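# Stack the black plate onto the white plate

## Task

Set the black plate on top of the white plate so that no part of it sticks out past the white plate's rim; it must stay there by itself with no arm supporting it, and at the end the suction must be released and the tools moved away.

## Robot and tools

Robot: two arms, left_arm and right_arm, each ending in a vacuum suction cup instead of fingers. The tracked point of each arm is the cup point: the middle of the cup rim (29 mm across) when nothing presses on it. The cup opens along that point's own +z axis. About 7 cm back from the rim the tool body and wrist camera widen to roughly 8 cm sideways, so keep that part away from plates and the table.

Scene frame: one shared frame, origin on the table surface midway between the arm bases, +z up, +x out over the table, left_arm on the +y side. The names left and right do not match image sides. Reported positions are in metres, orientations as quaternions w,x,y,z; printed positions can be slightly off, more when an arm reaches far.

Row format (used by both motion tools): 14 numbers, each in [-1, 1]. Numbers 1 to 6 are left_arm dx, dy, dz, rx, ry, rz; number 7 is left_gripper/suction; numbers 8 to 14 are the same seven for right_arm/right_gripper. Always send all 14, even if one arm is idle. The six motion numbers are an offset, not a pose: they are measured in the cup point's own axes (not the scene frame) from the cup point's measured pose at the start of the action. Scale: 1.0 equals 0.6 m for dx, dy, dz and 180 degrees for the rotation; rx, ry, rz form a single rotation vector. Suction is an absolute level: 1 is full vacuum (about 55 kPa under ambient), a fraction asks for that fraction, and 0.05 or less switches it off. It persists, so to keep a cup as it is, repeat its current value; sending 0 releases.

execute_actions(actions): a list of actions run in sequence. Each action is a table of 1 to 15 rows, one row per 1/30 s step; if fewer than 15 rows are given the last row is held to fill out 15 steps. Every row in an action is an offset from the same start pose (that of the action's start), not chained from the previous row. For the first action in a call, the start is the pose in the latest result for this scene. An empty list just returns the current state and images.

move(target, speed, blocking): target is one 14-number row as above, offsets from the pose in this scene's last result that showed one. Each cup point travels in a straight line toward its target; all arms finish together, over 0.5 to 10 s (cut off at 10 s). speed is the top path speed in m/s, 0.002 to 0.5, default 0.25; turning is capped at twice that in rad/s. Suction values are applied at the start. Paths ignore obstacles and the other arm. Arms lag, can drift, and may exceed speed, especially near full extension. blocking=false returns after 0.5 s while motion continues; then only wait or stop are accepted until a result shows the move ended. The result adds a move: line giving the ending (done, off_target, moving, held, fault) and limits (paced = pose clipped; held = a check blocked some steps, after which the arm may jump fast), plus each cup point's distance from its target.

wait(seconds): 0 to 10; arms hold their last command, a running move continues, returns early when it ends. stop(): brakes a running move; needs room, more when fast. zoom_image(camera, region): camera is cam_high, cam_low, cam_left_wrist or cam_right_wrist; region is [x0, y0, x1, y1] pixels, at most 504 by 504. finished_scene(scene): ends the given scene number permanently and reports success; only call it when the black plate rests on the white plate unsupported and both cups are released and clear.

Controller behaviour: each step the commanded pose is clipped to at most 70 mm and 16 degrees from the measured pose, then joints are driven by damped inverse kinematics, favouring position over orientation. A distant target may need several actions; after an action the arm only continues to its last clipped pose. Hand target lines show what each arm is currently heading to. A pose unreachable line means the clearance check altered or blocked that arm's command.

Result lines: left_arm: ... | right_arm: ... give poses; suction_measured is achieved vacuum (stays near 0 without a seal; on an airtight surface about 0.15 under the command at best, dipping up to 0.04 between pump cycles); part_present is 1 at 0.50 or more and returns to 0 under 0.45. Flange force is the estimated outside force on the tool including held weight; it is noisy, worst during accelerations, and may read no reading. MOTOR HOT warns of heating from holding loads.

Picking: switch suction on and press the cup squarely onto a flat smooth area of the plate, well inside its edge, so the whole rim contacts; holes, seams or the plate rim under the cup leak. Under vacuum the cup shortens by up to about 10 mm. Releasing: lower the plate until it sits on its support, then set suction off, then lift at least 15 mm. If the cup seals on the table, turn suction off to free it.

Hazards: each arm is stiff, so targets even slightly beyond a firm contact can trigger a fault; faster moves hit harder. A joint torque at its limit (140 N m for waist, shoulder, elbow; 35.2 N m for the three wrist joints) or 150 N outside force stops that arm for 10 s and skips the rest of the call. Overheating also brakes an arm. Avoid arm-to-arm contact, dropping or slamming the plate, and pushing anything off the table, which fails the task. Objects may occasionally get a small external nudge. The robot keeps its last command while the reply is being written, and quicker, smoother, lower-effort work is better.

Each tool is called as name([rows], argument=value, ...), one row to a line, values as JSON.

## Session

execute_actions(actions=[])

Scene clock: 0.00 s.
left_arm: end_effector_position=(+0.4706, +0.4049, +0.3398) suction_measured=0.00 part_present=0 end_effector_quat_wxyz=(-0.000, -0.213, +0.977, -0.001) | right_arm: end_effector_position=(+0.5025, -0.5125, +0.3407) suction_measured=0.00 part_present=0 end_effector_quat_wxyz=(+0.002, +0.257, +0.967, +0.000)
Joint positions: left_arm=[ 0.266  0.133  0.192  0.003 -1.631  0.262] | right_arm=[ 0.264  0.132  0.194  0.002 -1.629 -0.79 ]
Joint velocities: left_arm=[-0.     0.     0.001 -0.     0.    -0.001] | right_arm=[-0.001 -0.001  0.     0.     0.001 -0.   ]
Flange force (N, the push that the arm receives, along the end effector's own x y z axes): no reading
Hand target (left_arm): +0.471, +0.405, +0.340; -0.000, -0.213, +0.977, -0.001
Hand target (right_arm): +0.503, -0.513, +0.341; +0.002, +0.257, +0.967, +0.000

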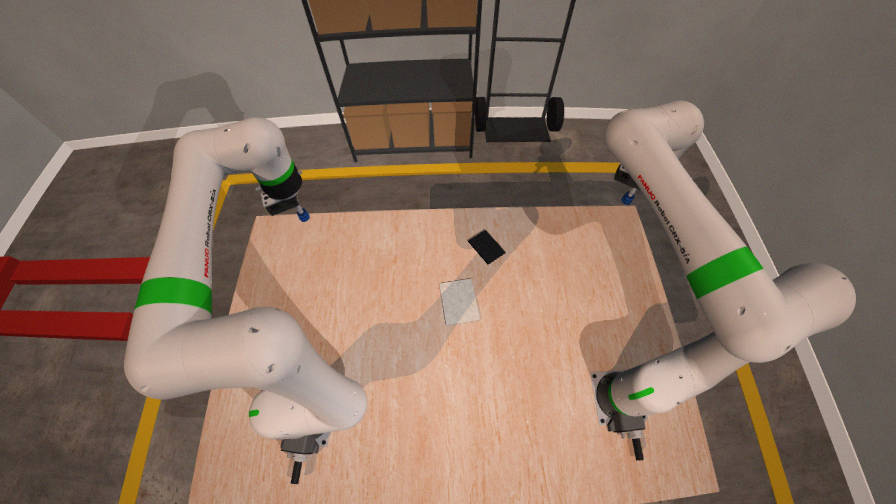

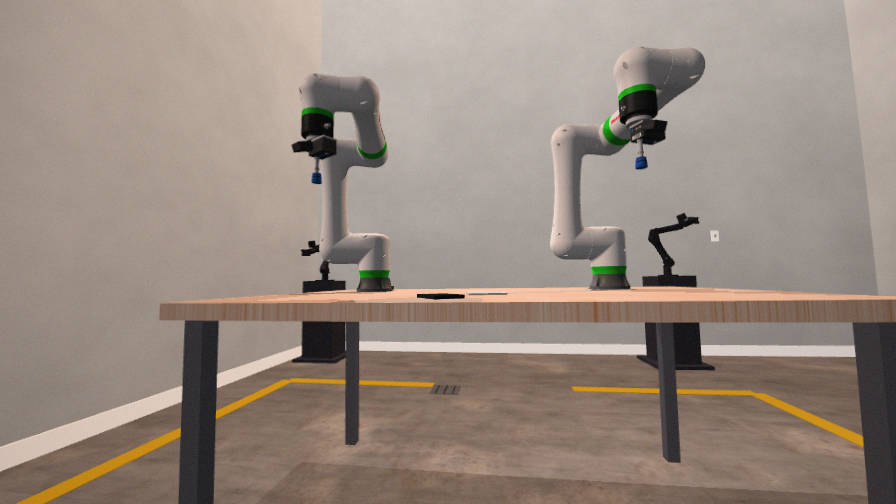

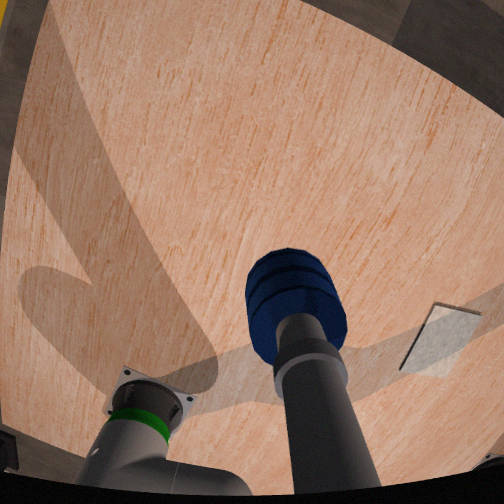

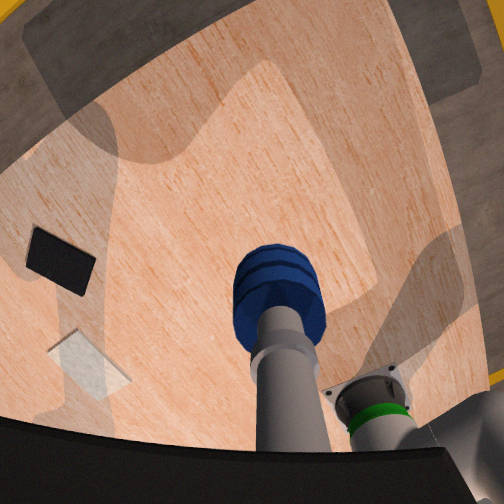

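zoom_image(camera="cam_high", region=[410, 215, 540, 345])

zoom_image(camera="cam_low", region=[400, 270, 520, 320])

zoom_image(camera="cam_right_wrist", region=[0, 200, 220, 420])

Region (410, 215, 540, 345) of cam_high's 896x504 image, scaled by 3.877, with more detail than that image has.

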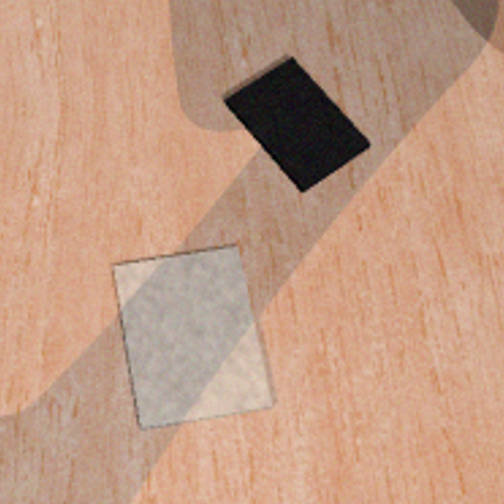

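Region (400, 270, 520, 320) of cam_low's 896x504 image, scaled by 4.200, with more detail than that image has; it fills the top 210 rows of this view, and the rest is white.

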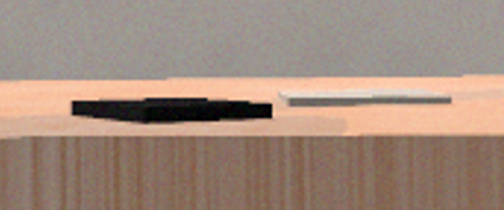

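Region (0, 200, 220, 420) of cam_right_wrist's 504x504 image, scaled by 2.291, with more detail than that image has.

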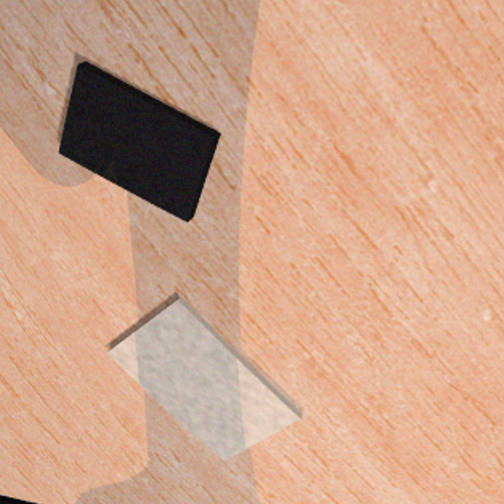

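move(target=[0,0,0,0,0,0,0,0.2484,0.5848,0.401,0,0,-0.355,0], speed=0.35)

Scene clock: 71.47 s.
left_arm: end_effector_position=(+0.4706, +0.4049, +0.3398) suction_measured=0.00 part_present=0 end_effector_quat_wxyz=(-0.000, -0.213, +0.977, -0.001) | right_arm: end_effector_position=(+0.5458, -0.1328, +0.0999) suction_measured=0.00 part_present=0 end_effector_quat_wxyz=(+0.002, -0.294, +0.956, +0.000)
Joint positions: left_arm=[ 0.266  0.133  0.192  0.003 -1.631  0.262] | right_arm=[ 0.804  0.639  0.315  0.002 -1.243 -0.214]
Joint velocities: left_arm=[-0.    -0.     0.     0.    -0.    -0.001] | right_arm=[ 0.     0.001  0.    -0.001 -0.002  0.   ]
Flange force (N, the push that the arm receives, along the end effector's own x y z axes): left_arm=[0.9 0.1 -1.0] | right_arm=[-5.2 -2.3 0.6]
Hand target (left_arm): +0.471, +0.405, +0.340; -0.000, -0.213, +0.977, -0.001
Hand target (right_arm): +0.546, -0.133, +0.100; +0.002, -0.294, +0.956, +0.000
Off the commanded pose (left_arm): 0.000 m, 0 deg.
Off the commanded pose (right_arm): 0.003 m, 0 deg.
move: done

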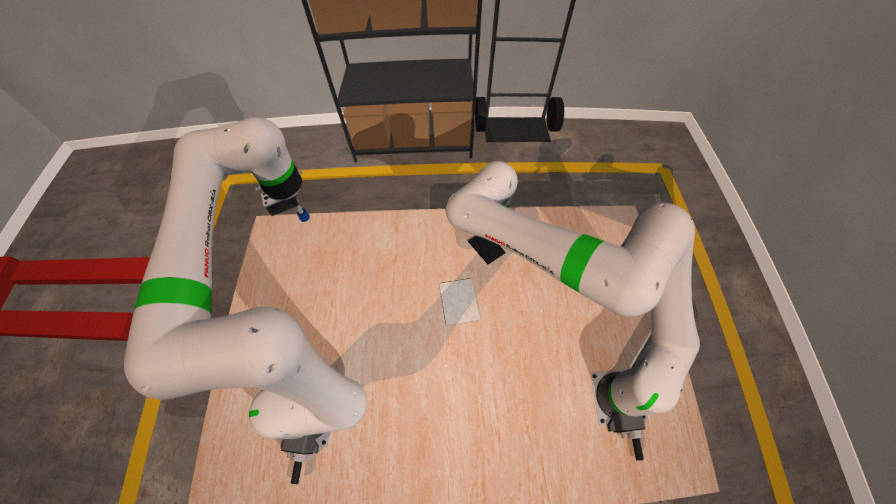

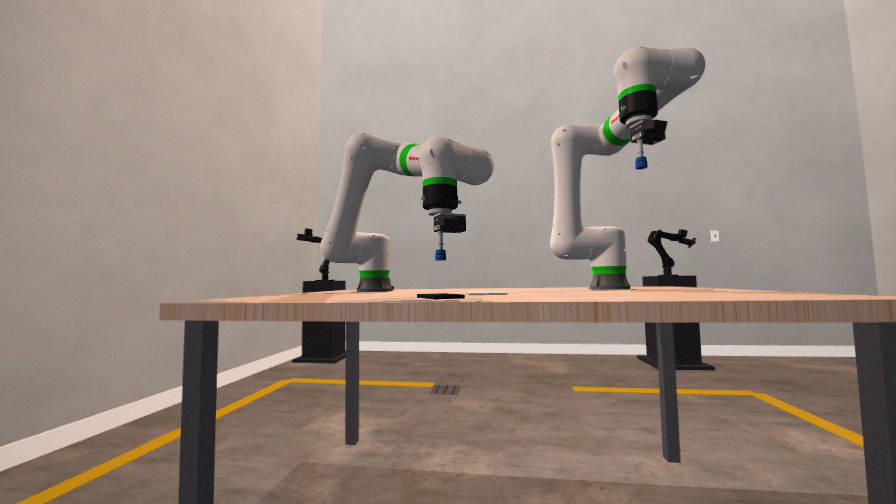

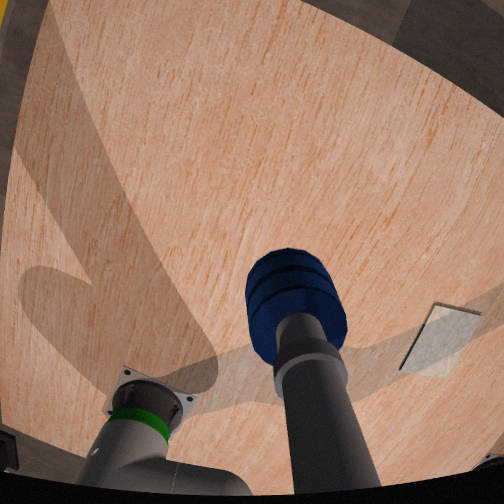

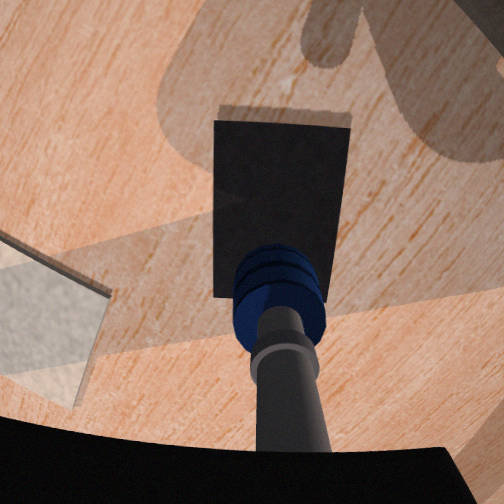

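move(target=[0,0,0,0,0,0,0,0,0,0.115,0,0,0,0], speed=0.15)

zoom_image(camera="cam_low", region=[400, 250, 520, 320])

Scene clock: 76.67 s.
left_arm: end_effector_position=(+0.4706, +0.4049, +0.3398) suction_measured=0.00 part_present=0 end_effector_quat_wxyz=(-0.000, -0.213, +0.977, -0.001) | right_arm: end_effector_position=(+0.5458, -0.1327, +0.0308) suction_measured=0.00 part_present=0 end_effector_quat_wxyz=(+0.002, -0.294, +0.956, +0.000)
Joint positions: left_arm=[ 0.266  0.133  0.192  0.003 -1.631  0.262] | right_arm=[ 0.803  0.706  0.251  0.002 -1.112 -0.214]
Joint velocities: left_arm=[ 0.     0.     0.     0.    -0.     0.001] | right_arm=[ 0.001  0.     0.    -0.     0.     0.   ]
Flange force (N, the push that the arm receives, along the end effector's own x y z axes): left_arm=[0.9 0.0 -1.4] | right_arm=[-3.2 -3.6 -0.9]
Hand target (left_arm): +0.471, +0.405, +0.340; -0.000, -0.213, +0.977, -0.001
Hand target (right_arm): +0.546, -0.133, +0.031; +0.002, -0.294, +0.956, +0.000
Off the commanded pose (left_arm): 0.000 m, 0 deg.
Off the commanded pose (right_arm): 0.000 m, 0 deg.
move: done

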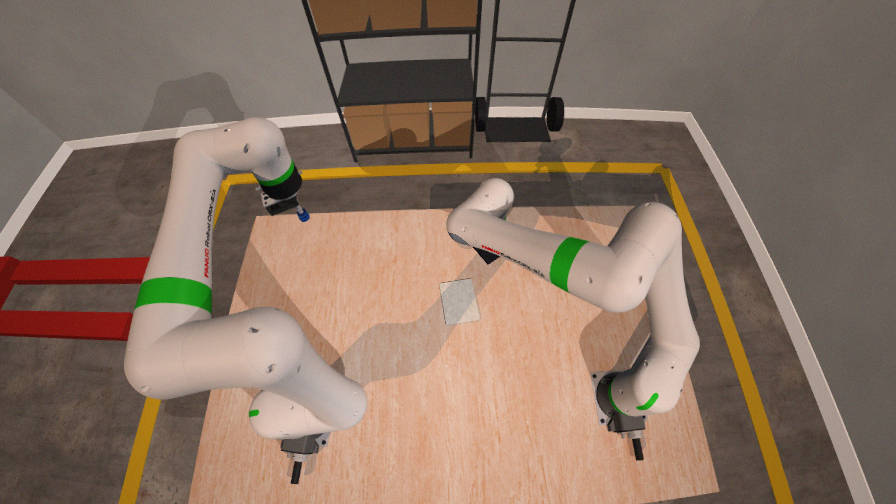

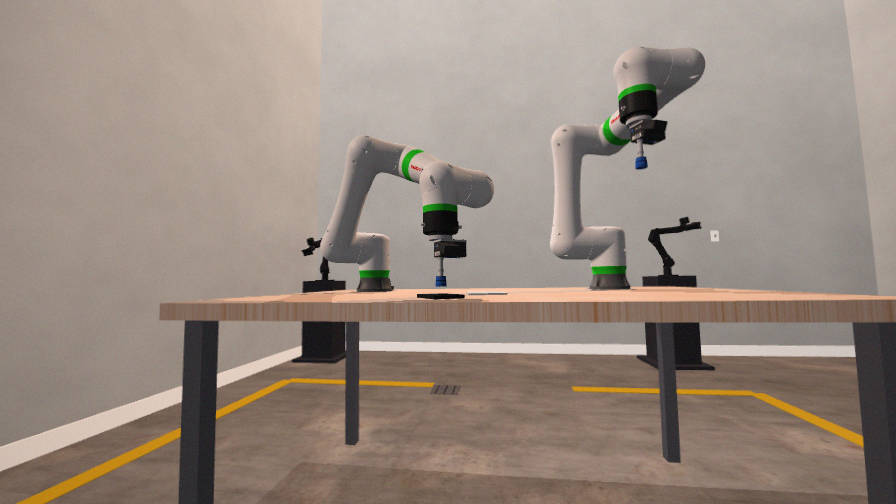

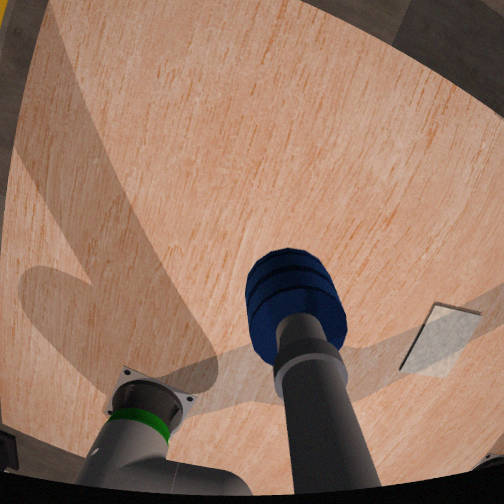

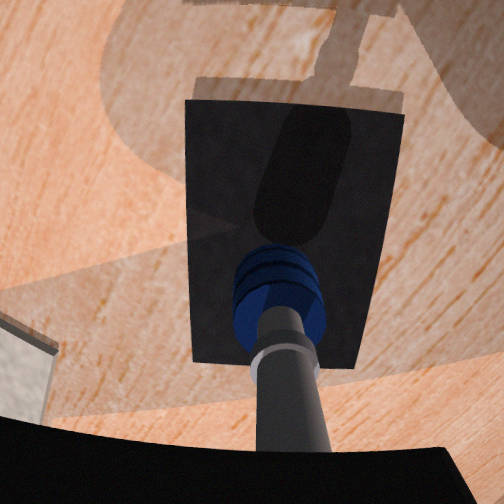

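Region (400, 250, 520, 320) of cam_low's 896x504 image, scaled by 4.200, with more detail than that image has; it fills the top 294 rows of this view, and the rest is white.

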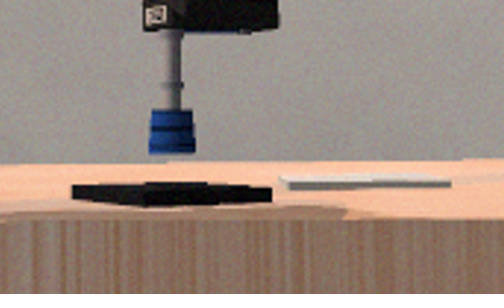

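move(target=[0,0,0,0,0,0,0,0.002,-0.006,0.040,0,0,0,1], speed=0.04)

Scene clock: 86.20 s.
left_arm: end_effector_position=(+0.4706, +0.4049, +0.3398) suction_measured=0.00 part_present=0 end_effector_quat_wxyz=(-0.000, -0.213, +0.977, -0.001) | right_arm: end_effector_position=(+0.5468, -0.1364, +0.0068) suction_measured=0.45 part_present=0 end_effector_quat_wxyz=(+0.002, -0.294, +0.956, +0.000)
Joint positions: left_arm=[ 0.266  0.133  0.192  0.003 -1.631  0.262] | right_arm=[ 0.798  0.731  0.231  0.002 -1.067 -0.209]
Joint velocities: left_arm=[ 0.     0.    -0.    -0.     0.001  0.001] | right_arm=[-0.001 -0.001 -0.     0.     0.    -0.   ]
Flange force (N, the push that the arm receives, along the end effector's own x y z axes): left_arm=[-0.8 -1.3 -1.6] | right_arm=[-0.7 -3.9 3.8]
Hand target (left_arm): +0.471, +0.405, +0.340; -0.000, -0.213, +0.977, -0.001
Hand target (right_arm): +0.547, -0.136, +0.007; +0.002, -0.294, +0.956, +0.000
Off the commanded pose (left_arm): 0.000 m, 0 deg.
Off the commanded pose (right_arm): 0.000 m, 0 deg.
move: done

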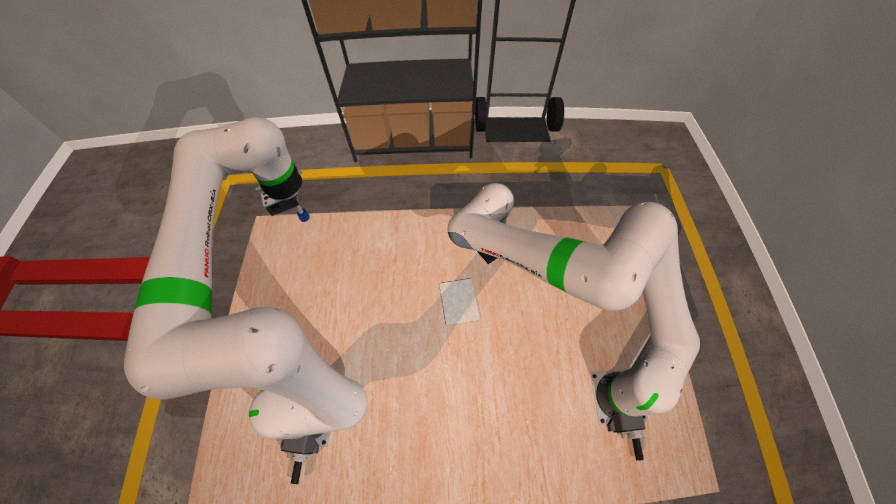

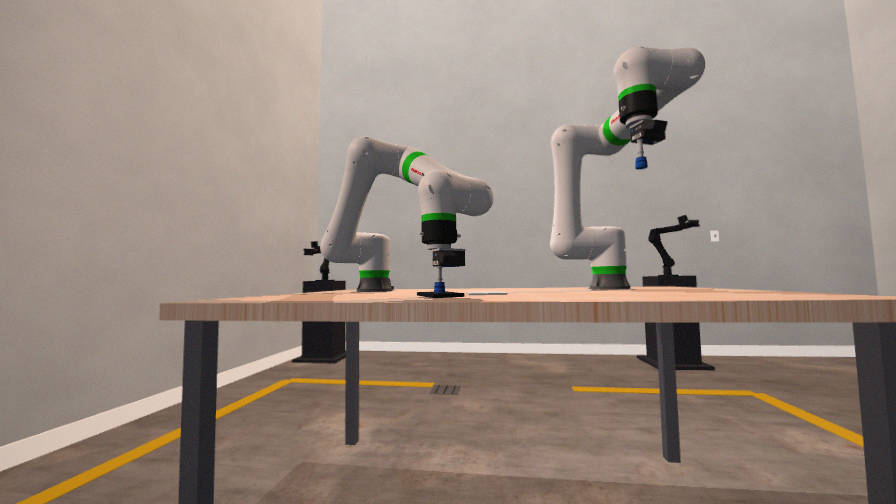

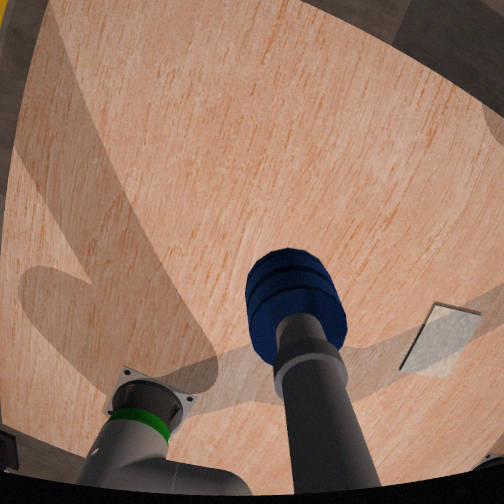

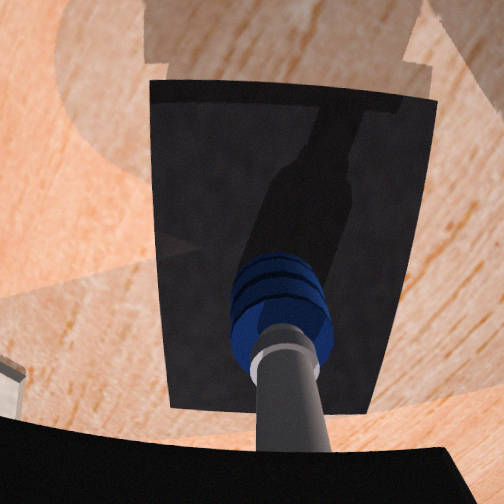

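execute_actions(actions=[])

zoom_image(camera="cam_low", region=[400, 250, 520, 320])

Scene clock: 89.10 s.
left_arm: end_effector_position=(+0.4706, +0.4049, +0.3398) suction_measured=0.00 part_present=0 end_effector_quat_wxyz=(-0.000, -0.213, +0.977, -0.001) | right_arm: end_effector_position=(+0.5468, -0.1364, +0.0068) suction_measured=0.98 part_present=1 end_effector_quat_wxyz=(+0.002, -0.294, +0.956, +0.000)
Joint positions: left_arm=[ 0.266  0.133  0.192  0.003 -1.631  0.262] | right_arm=[ 0.798  0.731  0.231  0.002 -1.067 -0.209]
Joint velocities: left_arm=[-0.    -0.     0.    -0.    -0.001  0.002] | right_arm=[-0.  0.  0.  0.  0.  0.]
Flange force (N, the push that the arm receives, along the end effector's own x y z axes): left_arm=[-1.0 -1.7 -2.4] | right_arm=[-4.0 -2.7 1.3]
Hand target (left_arm): +0.471, +0.405, +0.340; -0.000, -0.213, +0.977, -0.001
Hand target (right_arm): +0.547, -0.136, +0.007; +0.002, -0.294, +0.956, +0.000
Off the commanded pose (left_arm): 0.000 m, 0 deg.
Off the commanded pose (right_arm): 0.000 m, 0 deg.

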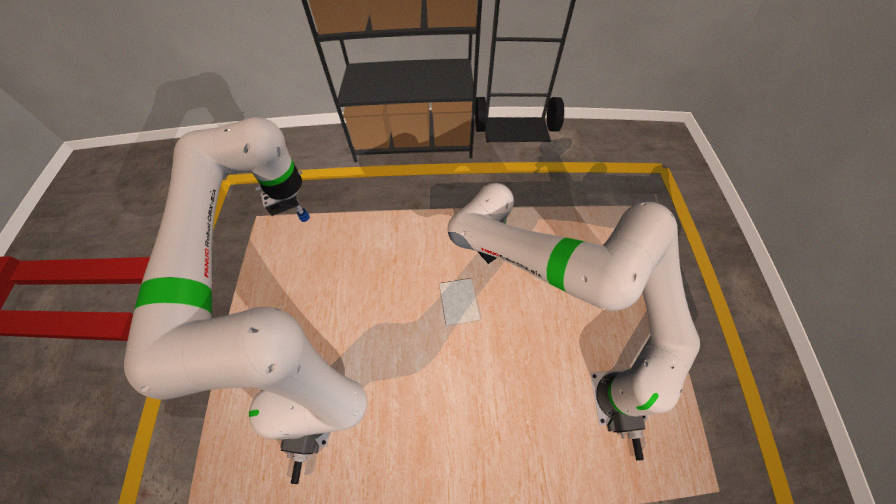

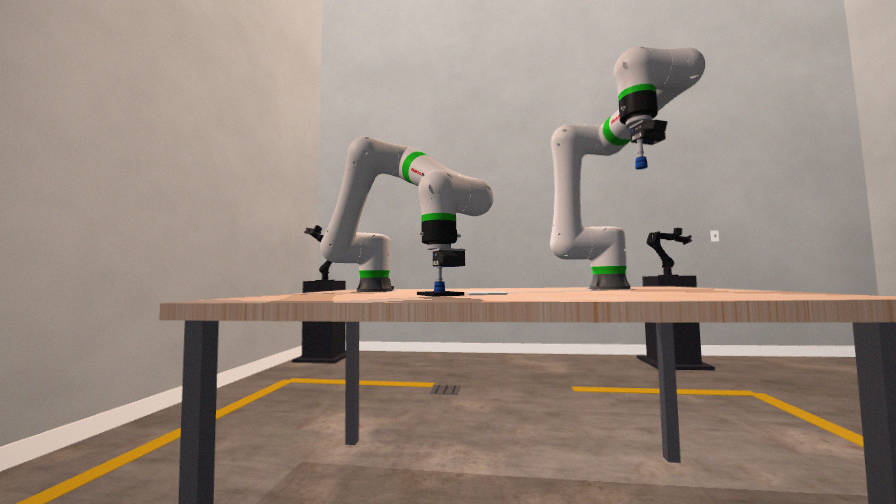

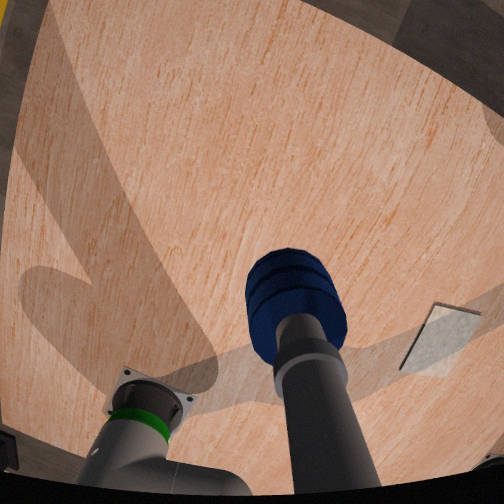

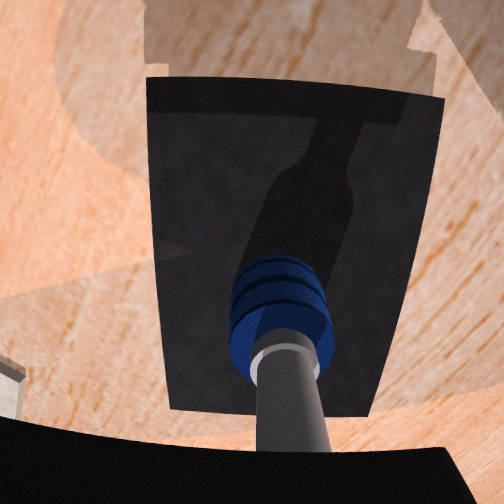

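Region (400, 250, 520, 320) of cam_low's 896x504 image, scaled by 4.200, with more detail than that image has; it fills the top 294 rows of this view, and the rest is white.

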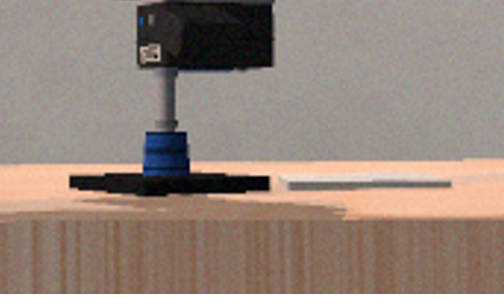

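move(target=[0,0,0,0,0,0,0,0.1845,0.3448,-0.05,0,0,0.144,1], speed=0.2)

move(target=[0,0,0,0,0,0,0,0,0,0.032,0,0,0,1], speed=0.06)

zoom_image(camera="cam_low", region=[440, 260, 530, 310])

Scene clock: 106.23 s.
left_arm: end_effector_position=(+0.4706, +0.4049, +0.3398) suction_measured=0.00 part_present=0 end_effector_quat_wxyz=(-0.000, -0.213, +0.977, -0.001) | right_arm: end_effector_position=(+0.3383, -0.0276, +0.0369) suction_measured=0.98 part_present=1 end_effector_quat_wxyz=(+0.002, -0.073, +0.997, +0.001)
Joint positions: left_arm=[ 0.266  0.133  0.192  0.003 -1.631  0.262] | right_arm=[ 1.181  0.539 -0.006  0.002 -1.023 -1.044]
Joint velocities: left_arm=[-0.001 -0.    -0.001  0.     0.001 -0.001] | right_arm=[-0.    -0.     0.     0.    -0.001 -0.   ]
Flange force (N, the push that the arm receives, along the end effector's own x y z axes): left_arm=[-0.6 -1.4 -1.7] | right_arm=[-3.3 -0.4 1.8]
Hand target (left_arm): +0.471, +0.405, +0.340; -0.000, -0.213, +0.977, -0.001
Hand target (right_arm): +0.338, -0.028, +0.037; +0.002, -0.073, +0.997, +0.001
Off the commanded pose (left_arm): 0.000 m, 0 deg.
Off the commanded pose (right_arm): 0.001 m, 0 deg.
move: done

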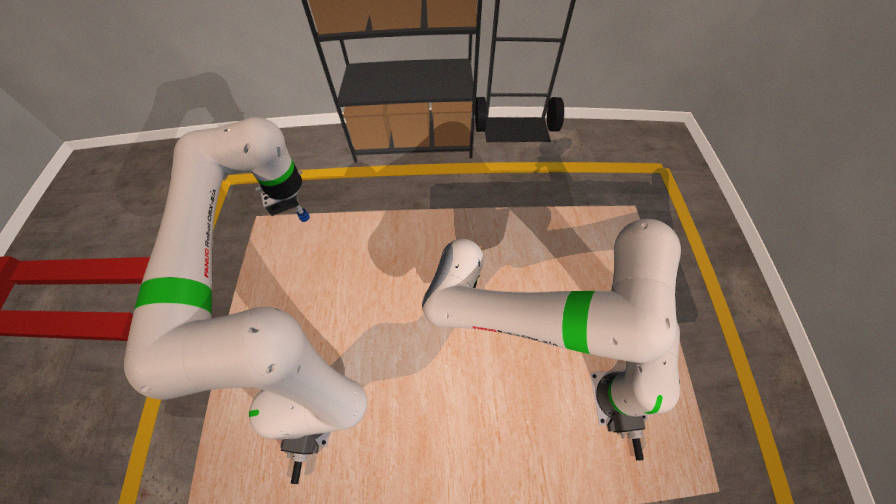

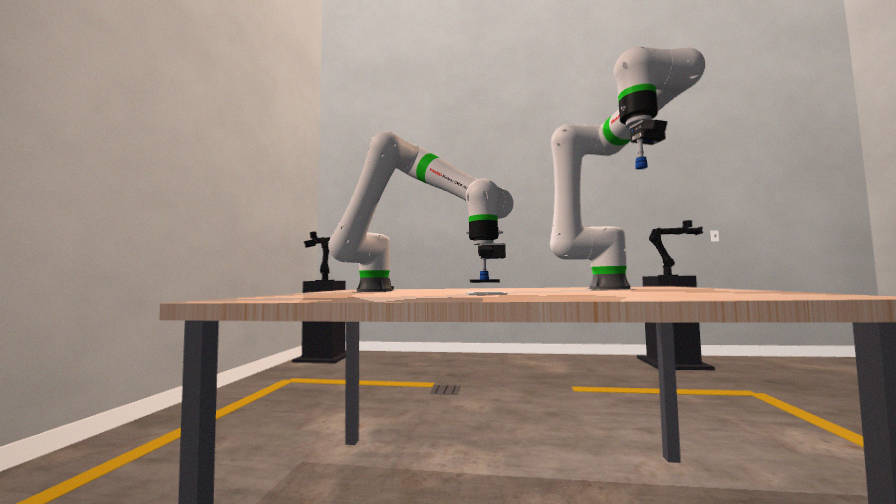

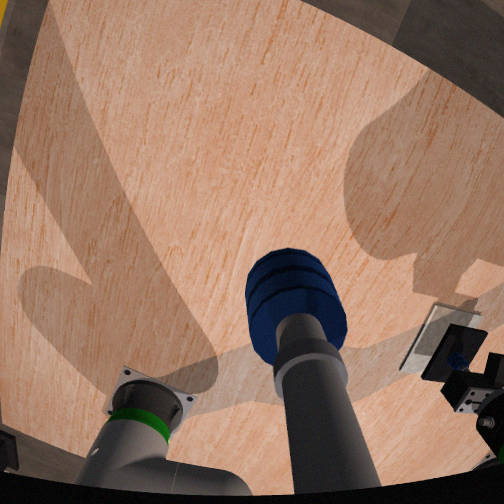

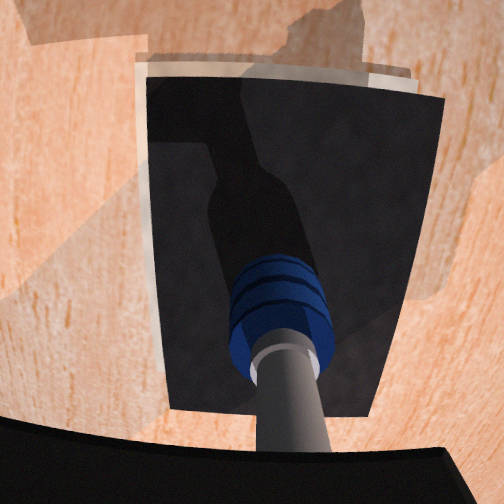

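Scene clock: 106.93 s.
left_arm: end_effector_position=(+0.4706, +0.4049, +0.3398) suction_measured=0.00 part_present=0 end_effector_quat_wxyz=(-0.000, -0.213, +0.977, -0.001) | right_arm: end_effector_position=(+0.3383, -0.0276, +0.0177) suction_measured=0.98 part_present=1 end_effector_quat_wxyz=(+0.002, -0.073, +0.997, +0.001)
Joint positions: left_arm=[ 0.266  0.133  0.192  0.003 -1.631  0.262] | right_arm=[ 1.181  0.564 -0.019  0.002 -0.985 -1.044]
Joint velocities: left_arm=[ 0.    -0.     0.     0.     0.    -0.001] | right_arm=[-0.001  0.     0.    -0.     0.     0.001]
Flange force (N, the push that the arm receives, along the end effector's own x y z axes): left_arm=[-2.1 -1.9 -2.0] | right_arm=[-5.9 -0.5 2.9]
Hand target (left_arm): +0.471, +0.405, +0.340; -0.000, -0.213, +0.977, -0.001
Hand target (right_arm): +0.338, -0.028, +0.018; +0.002, -0.073, +0.997, +0.001
Off the commanded pose (left_arm): 0.000 m, 0 deg.
Off the commanded pose (right_arm): 0.000 m, 0 deg.
move: done

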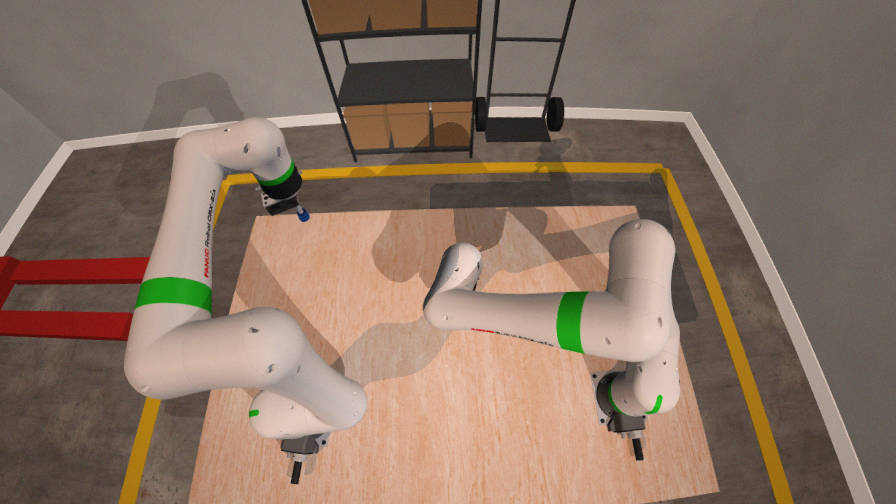

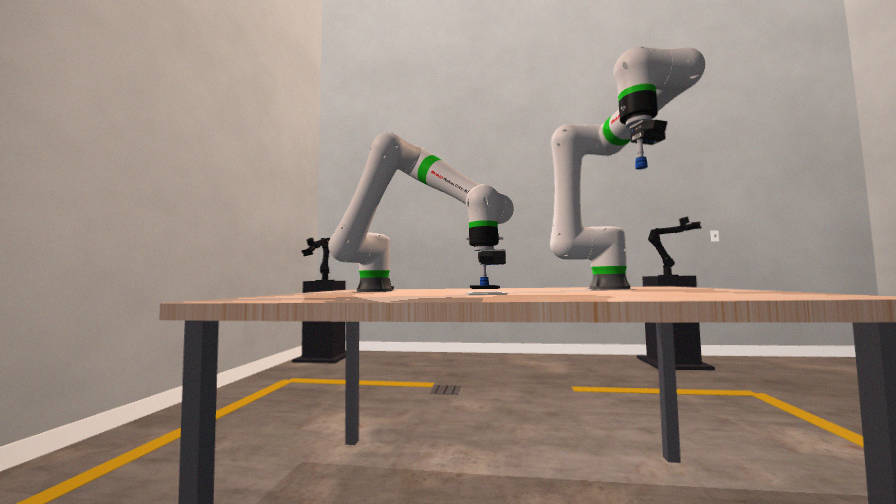

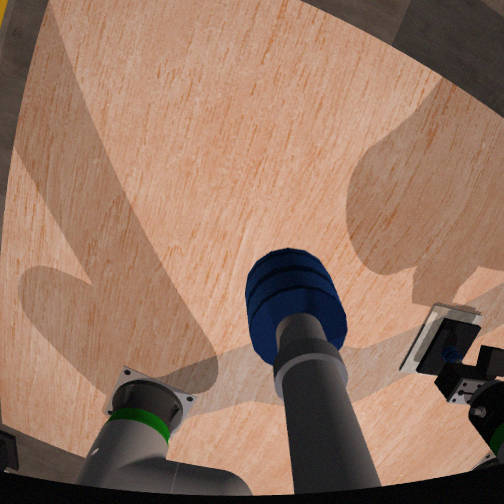

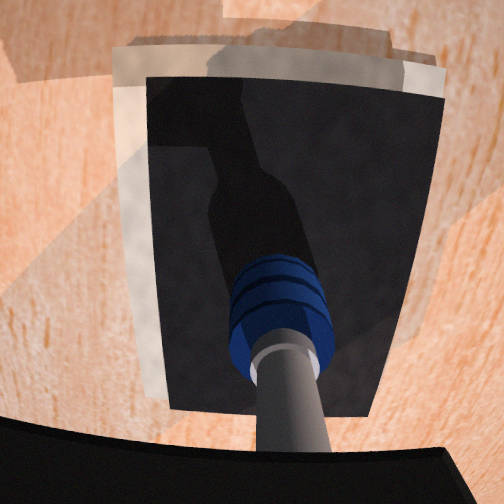

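Region (440, 260, 530, 310) of cam_low's 896x504 image, scaled by 5.600, with more detail than that image has.

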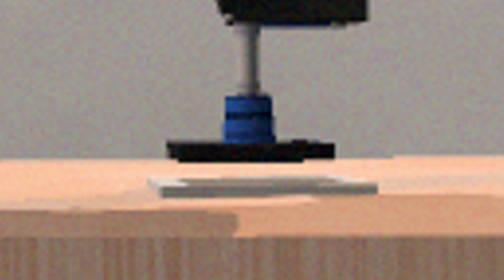

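move(target=[0,0,0,0,0,0,0,0.0025,0.006,0.0165,0,0,0,1], speed=0.025)

zoom_image(camera="cam_low", region=[455, 270, 515, 305])

Scene clock: 140.00 s.
left_arm: end_effector_position=(+0.4706, +0.4049, +0.3398) suction_measured=0.00 part_present=0 end_effector_quat_wxyz=(-0.000, -0.213, +0.977, -0.001) | right_arm: end_effector_position=(+0.3362, -0.0242, +0.0078) suction_measured=0.98 part_present=1 end_effector_quat_wxyz=(+0.002, -0.073, +0.997, +0.001)
Joint positions: left_arm=[ 0.266  0.133  0.192  0.003 -1.631  0.262] | right_arm=[ 1.187  0.581 -0.019  0.002 -0.967 -1.05 ]
Joint velocities: left_arm=[ 0.001 -0.     0.     0.     0.     0.002] | right_arm=[ 0.001  0.     0.     0.    -0.     0.   ]
Flange force (N, the push that the arm receives, along the end effector's own x y z axes): left_arm=[1.4 0.8 -0.3] | right_arm=[-7.0 0.2 1.9]
Hand target (left_arm): +0.471, +0.405, +0.340; -0.000, -0.213, +0.977, -0.001
Hand target (right_arm): +0.336, -0.024, +0.008; +0.002, -0.073, +0.997, +0.001
Off the commanded pose (left_arm): 0.000 m, 0 deg.
Off the commanded pose (right_arm): 0.000 m, 0 deg.
move: done

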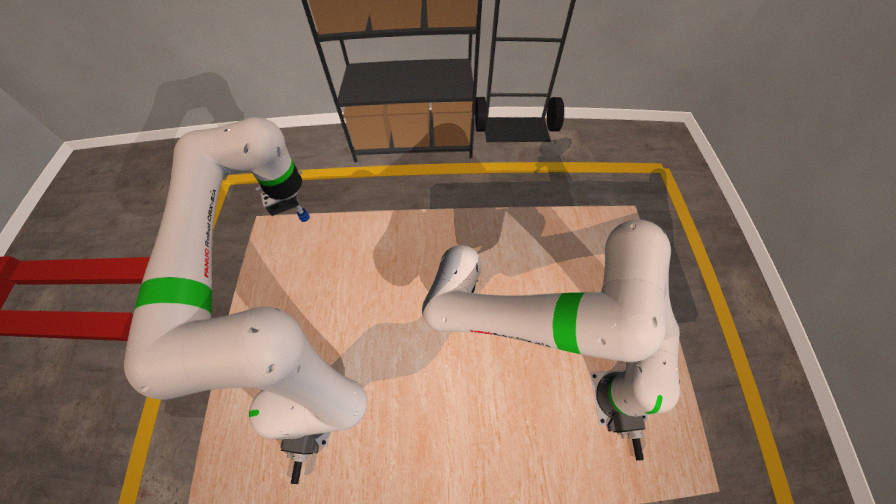

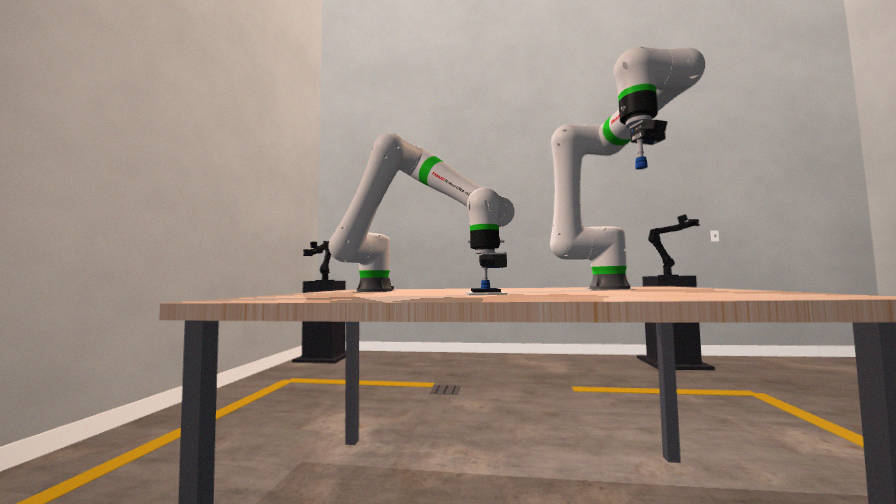

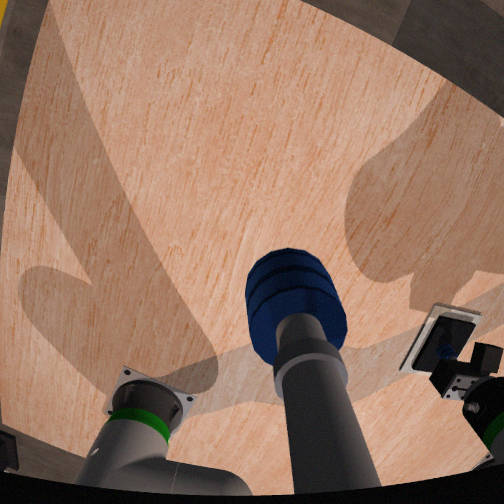

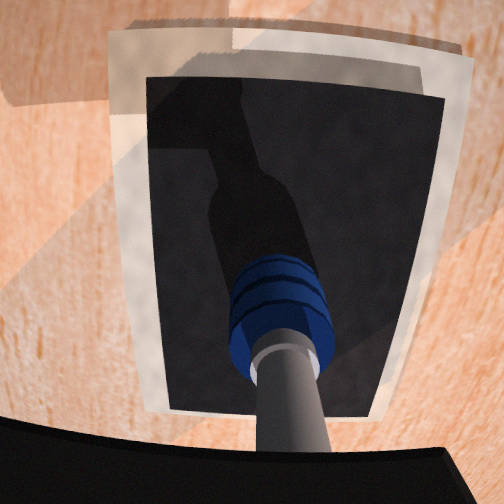

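Region (455, 270, 515, 305) of cam_low's 896x504 image, scaled by 8.400, with more detail than that image has; it fills the top 294 rows of this view, and the rest is white.

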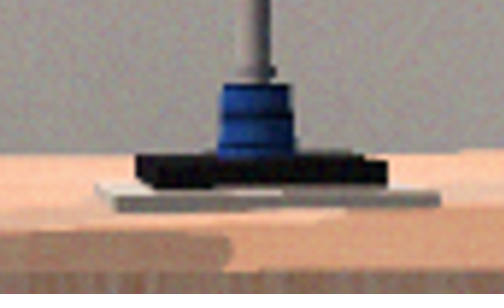

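move(target=[0,0,0,0,0,0,0,0,0,0.0033,0,0,0,1], speed=0.01)

zoom_image(camera="cam_low", region=[455, 270, 515, 305])

Scene clock: 150.70 s.
left_arm: end_effector_position=(+0.4706, +0.4049, +0.3398) suction_measured=0.00 part_present=0 end_effector_quat_wxyz=(-0.000, -0.213, +0.977, -0.001) | right_arm: end_effector_position=(+0.3362, -0.0242, +0.0058) suction_measured=0.98 part_present=1 end_effector_quat_wxyz=(+0.002, -0.073, +0.997, +0.001)
Joint positions: left_arm=[ 0.266  0.133  0.192  0.003 -1.631  0.262] | right_arm=[ 1.187  0.583 -0.02   0.002 -0.963 -1.05 ]
Joint velocities: left_arm=[ 0.    -0.     0.001 -0.    -0.001  0.   ] | right_arm=[ 0.    -0.    -0.    -0.     0.001  0.   ]
Flange force (N, the push that the arm receives, along the end effector's own x y z axes): left_arm=[-1.4 -1.8 -1.9] | right_arm=[-1.8 -3.7 -2.5]
Hand target (left_arm): +0.471, +0.405, +0.340; -0.000, -0.213, +0.977, -0.001
Hand target (right_arm): +0.336, -0.024, +0.006; +0.002, -0.073, +0.997, +0.001
Off the commanded pose (left_arm): 0.000 m, 0 deg.
Off the commanded pose (right_arm): 0.000 m, 0 deg.
move: done

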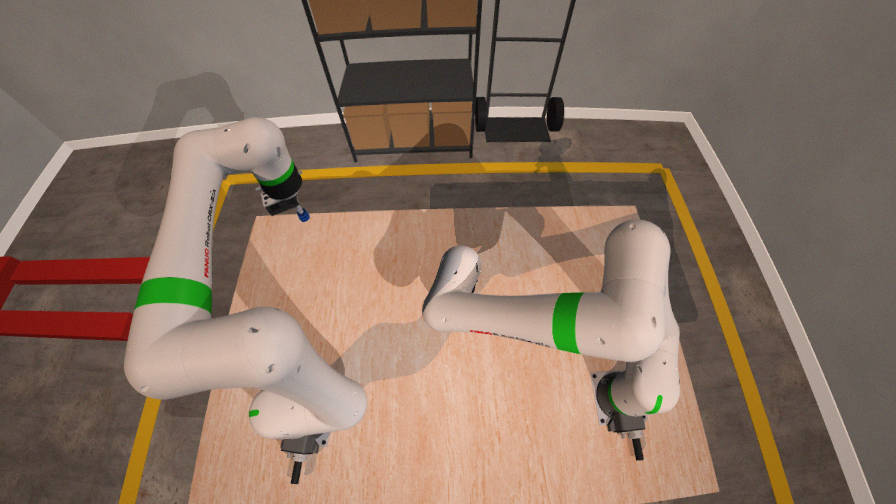

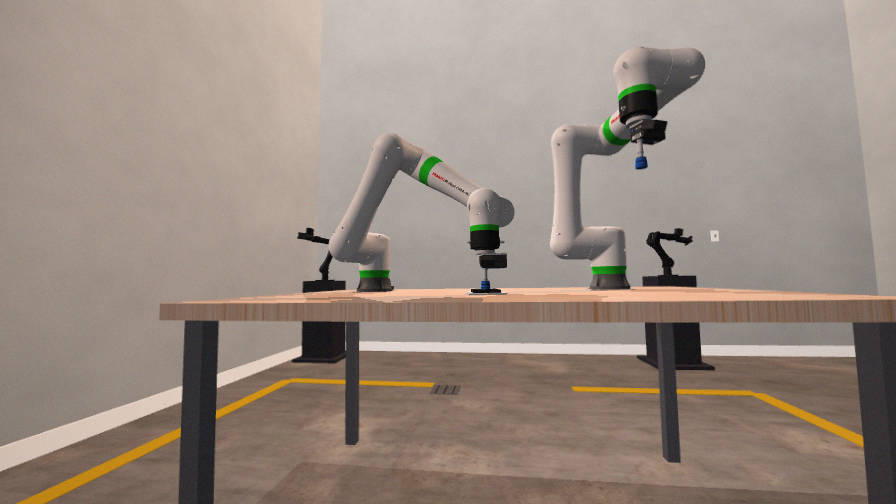

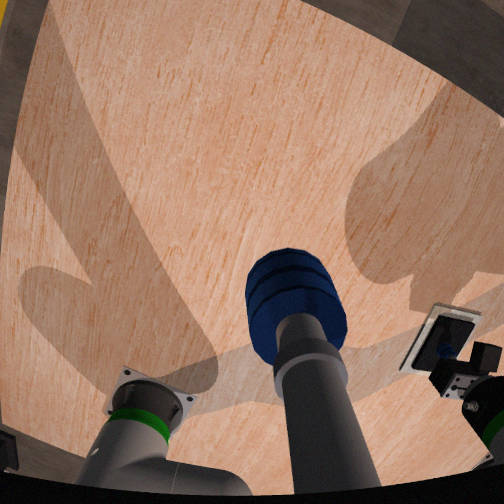

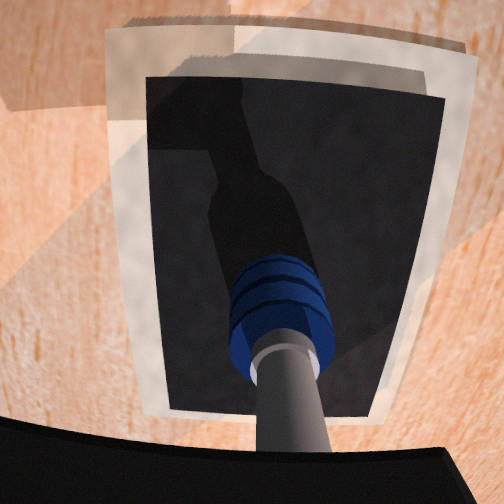

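Region (455, 270, 515, 305) of cam_low's 896x504 image, scaled by 8.400, with more detail than that image has; it fills the top 294 rows of this view, and the rest is white.

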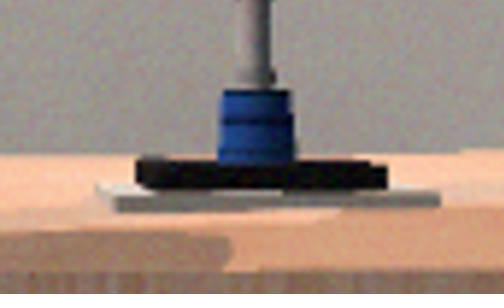

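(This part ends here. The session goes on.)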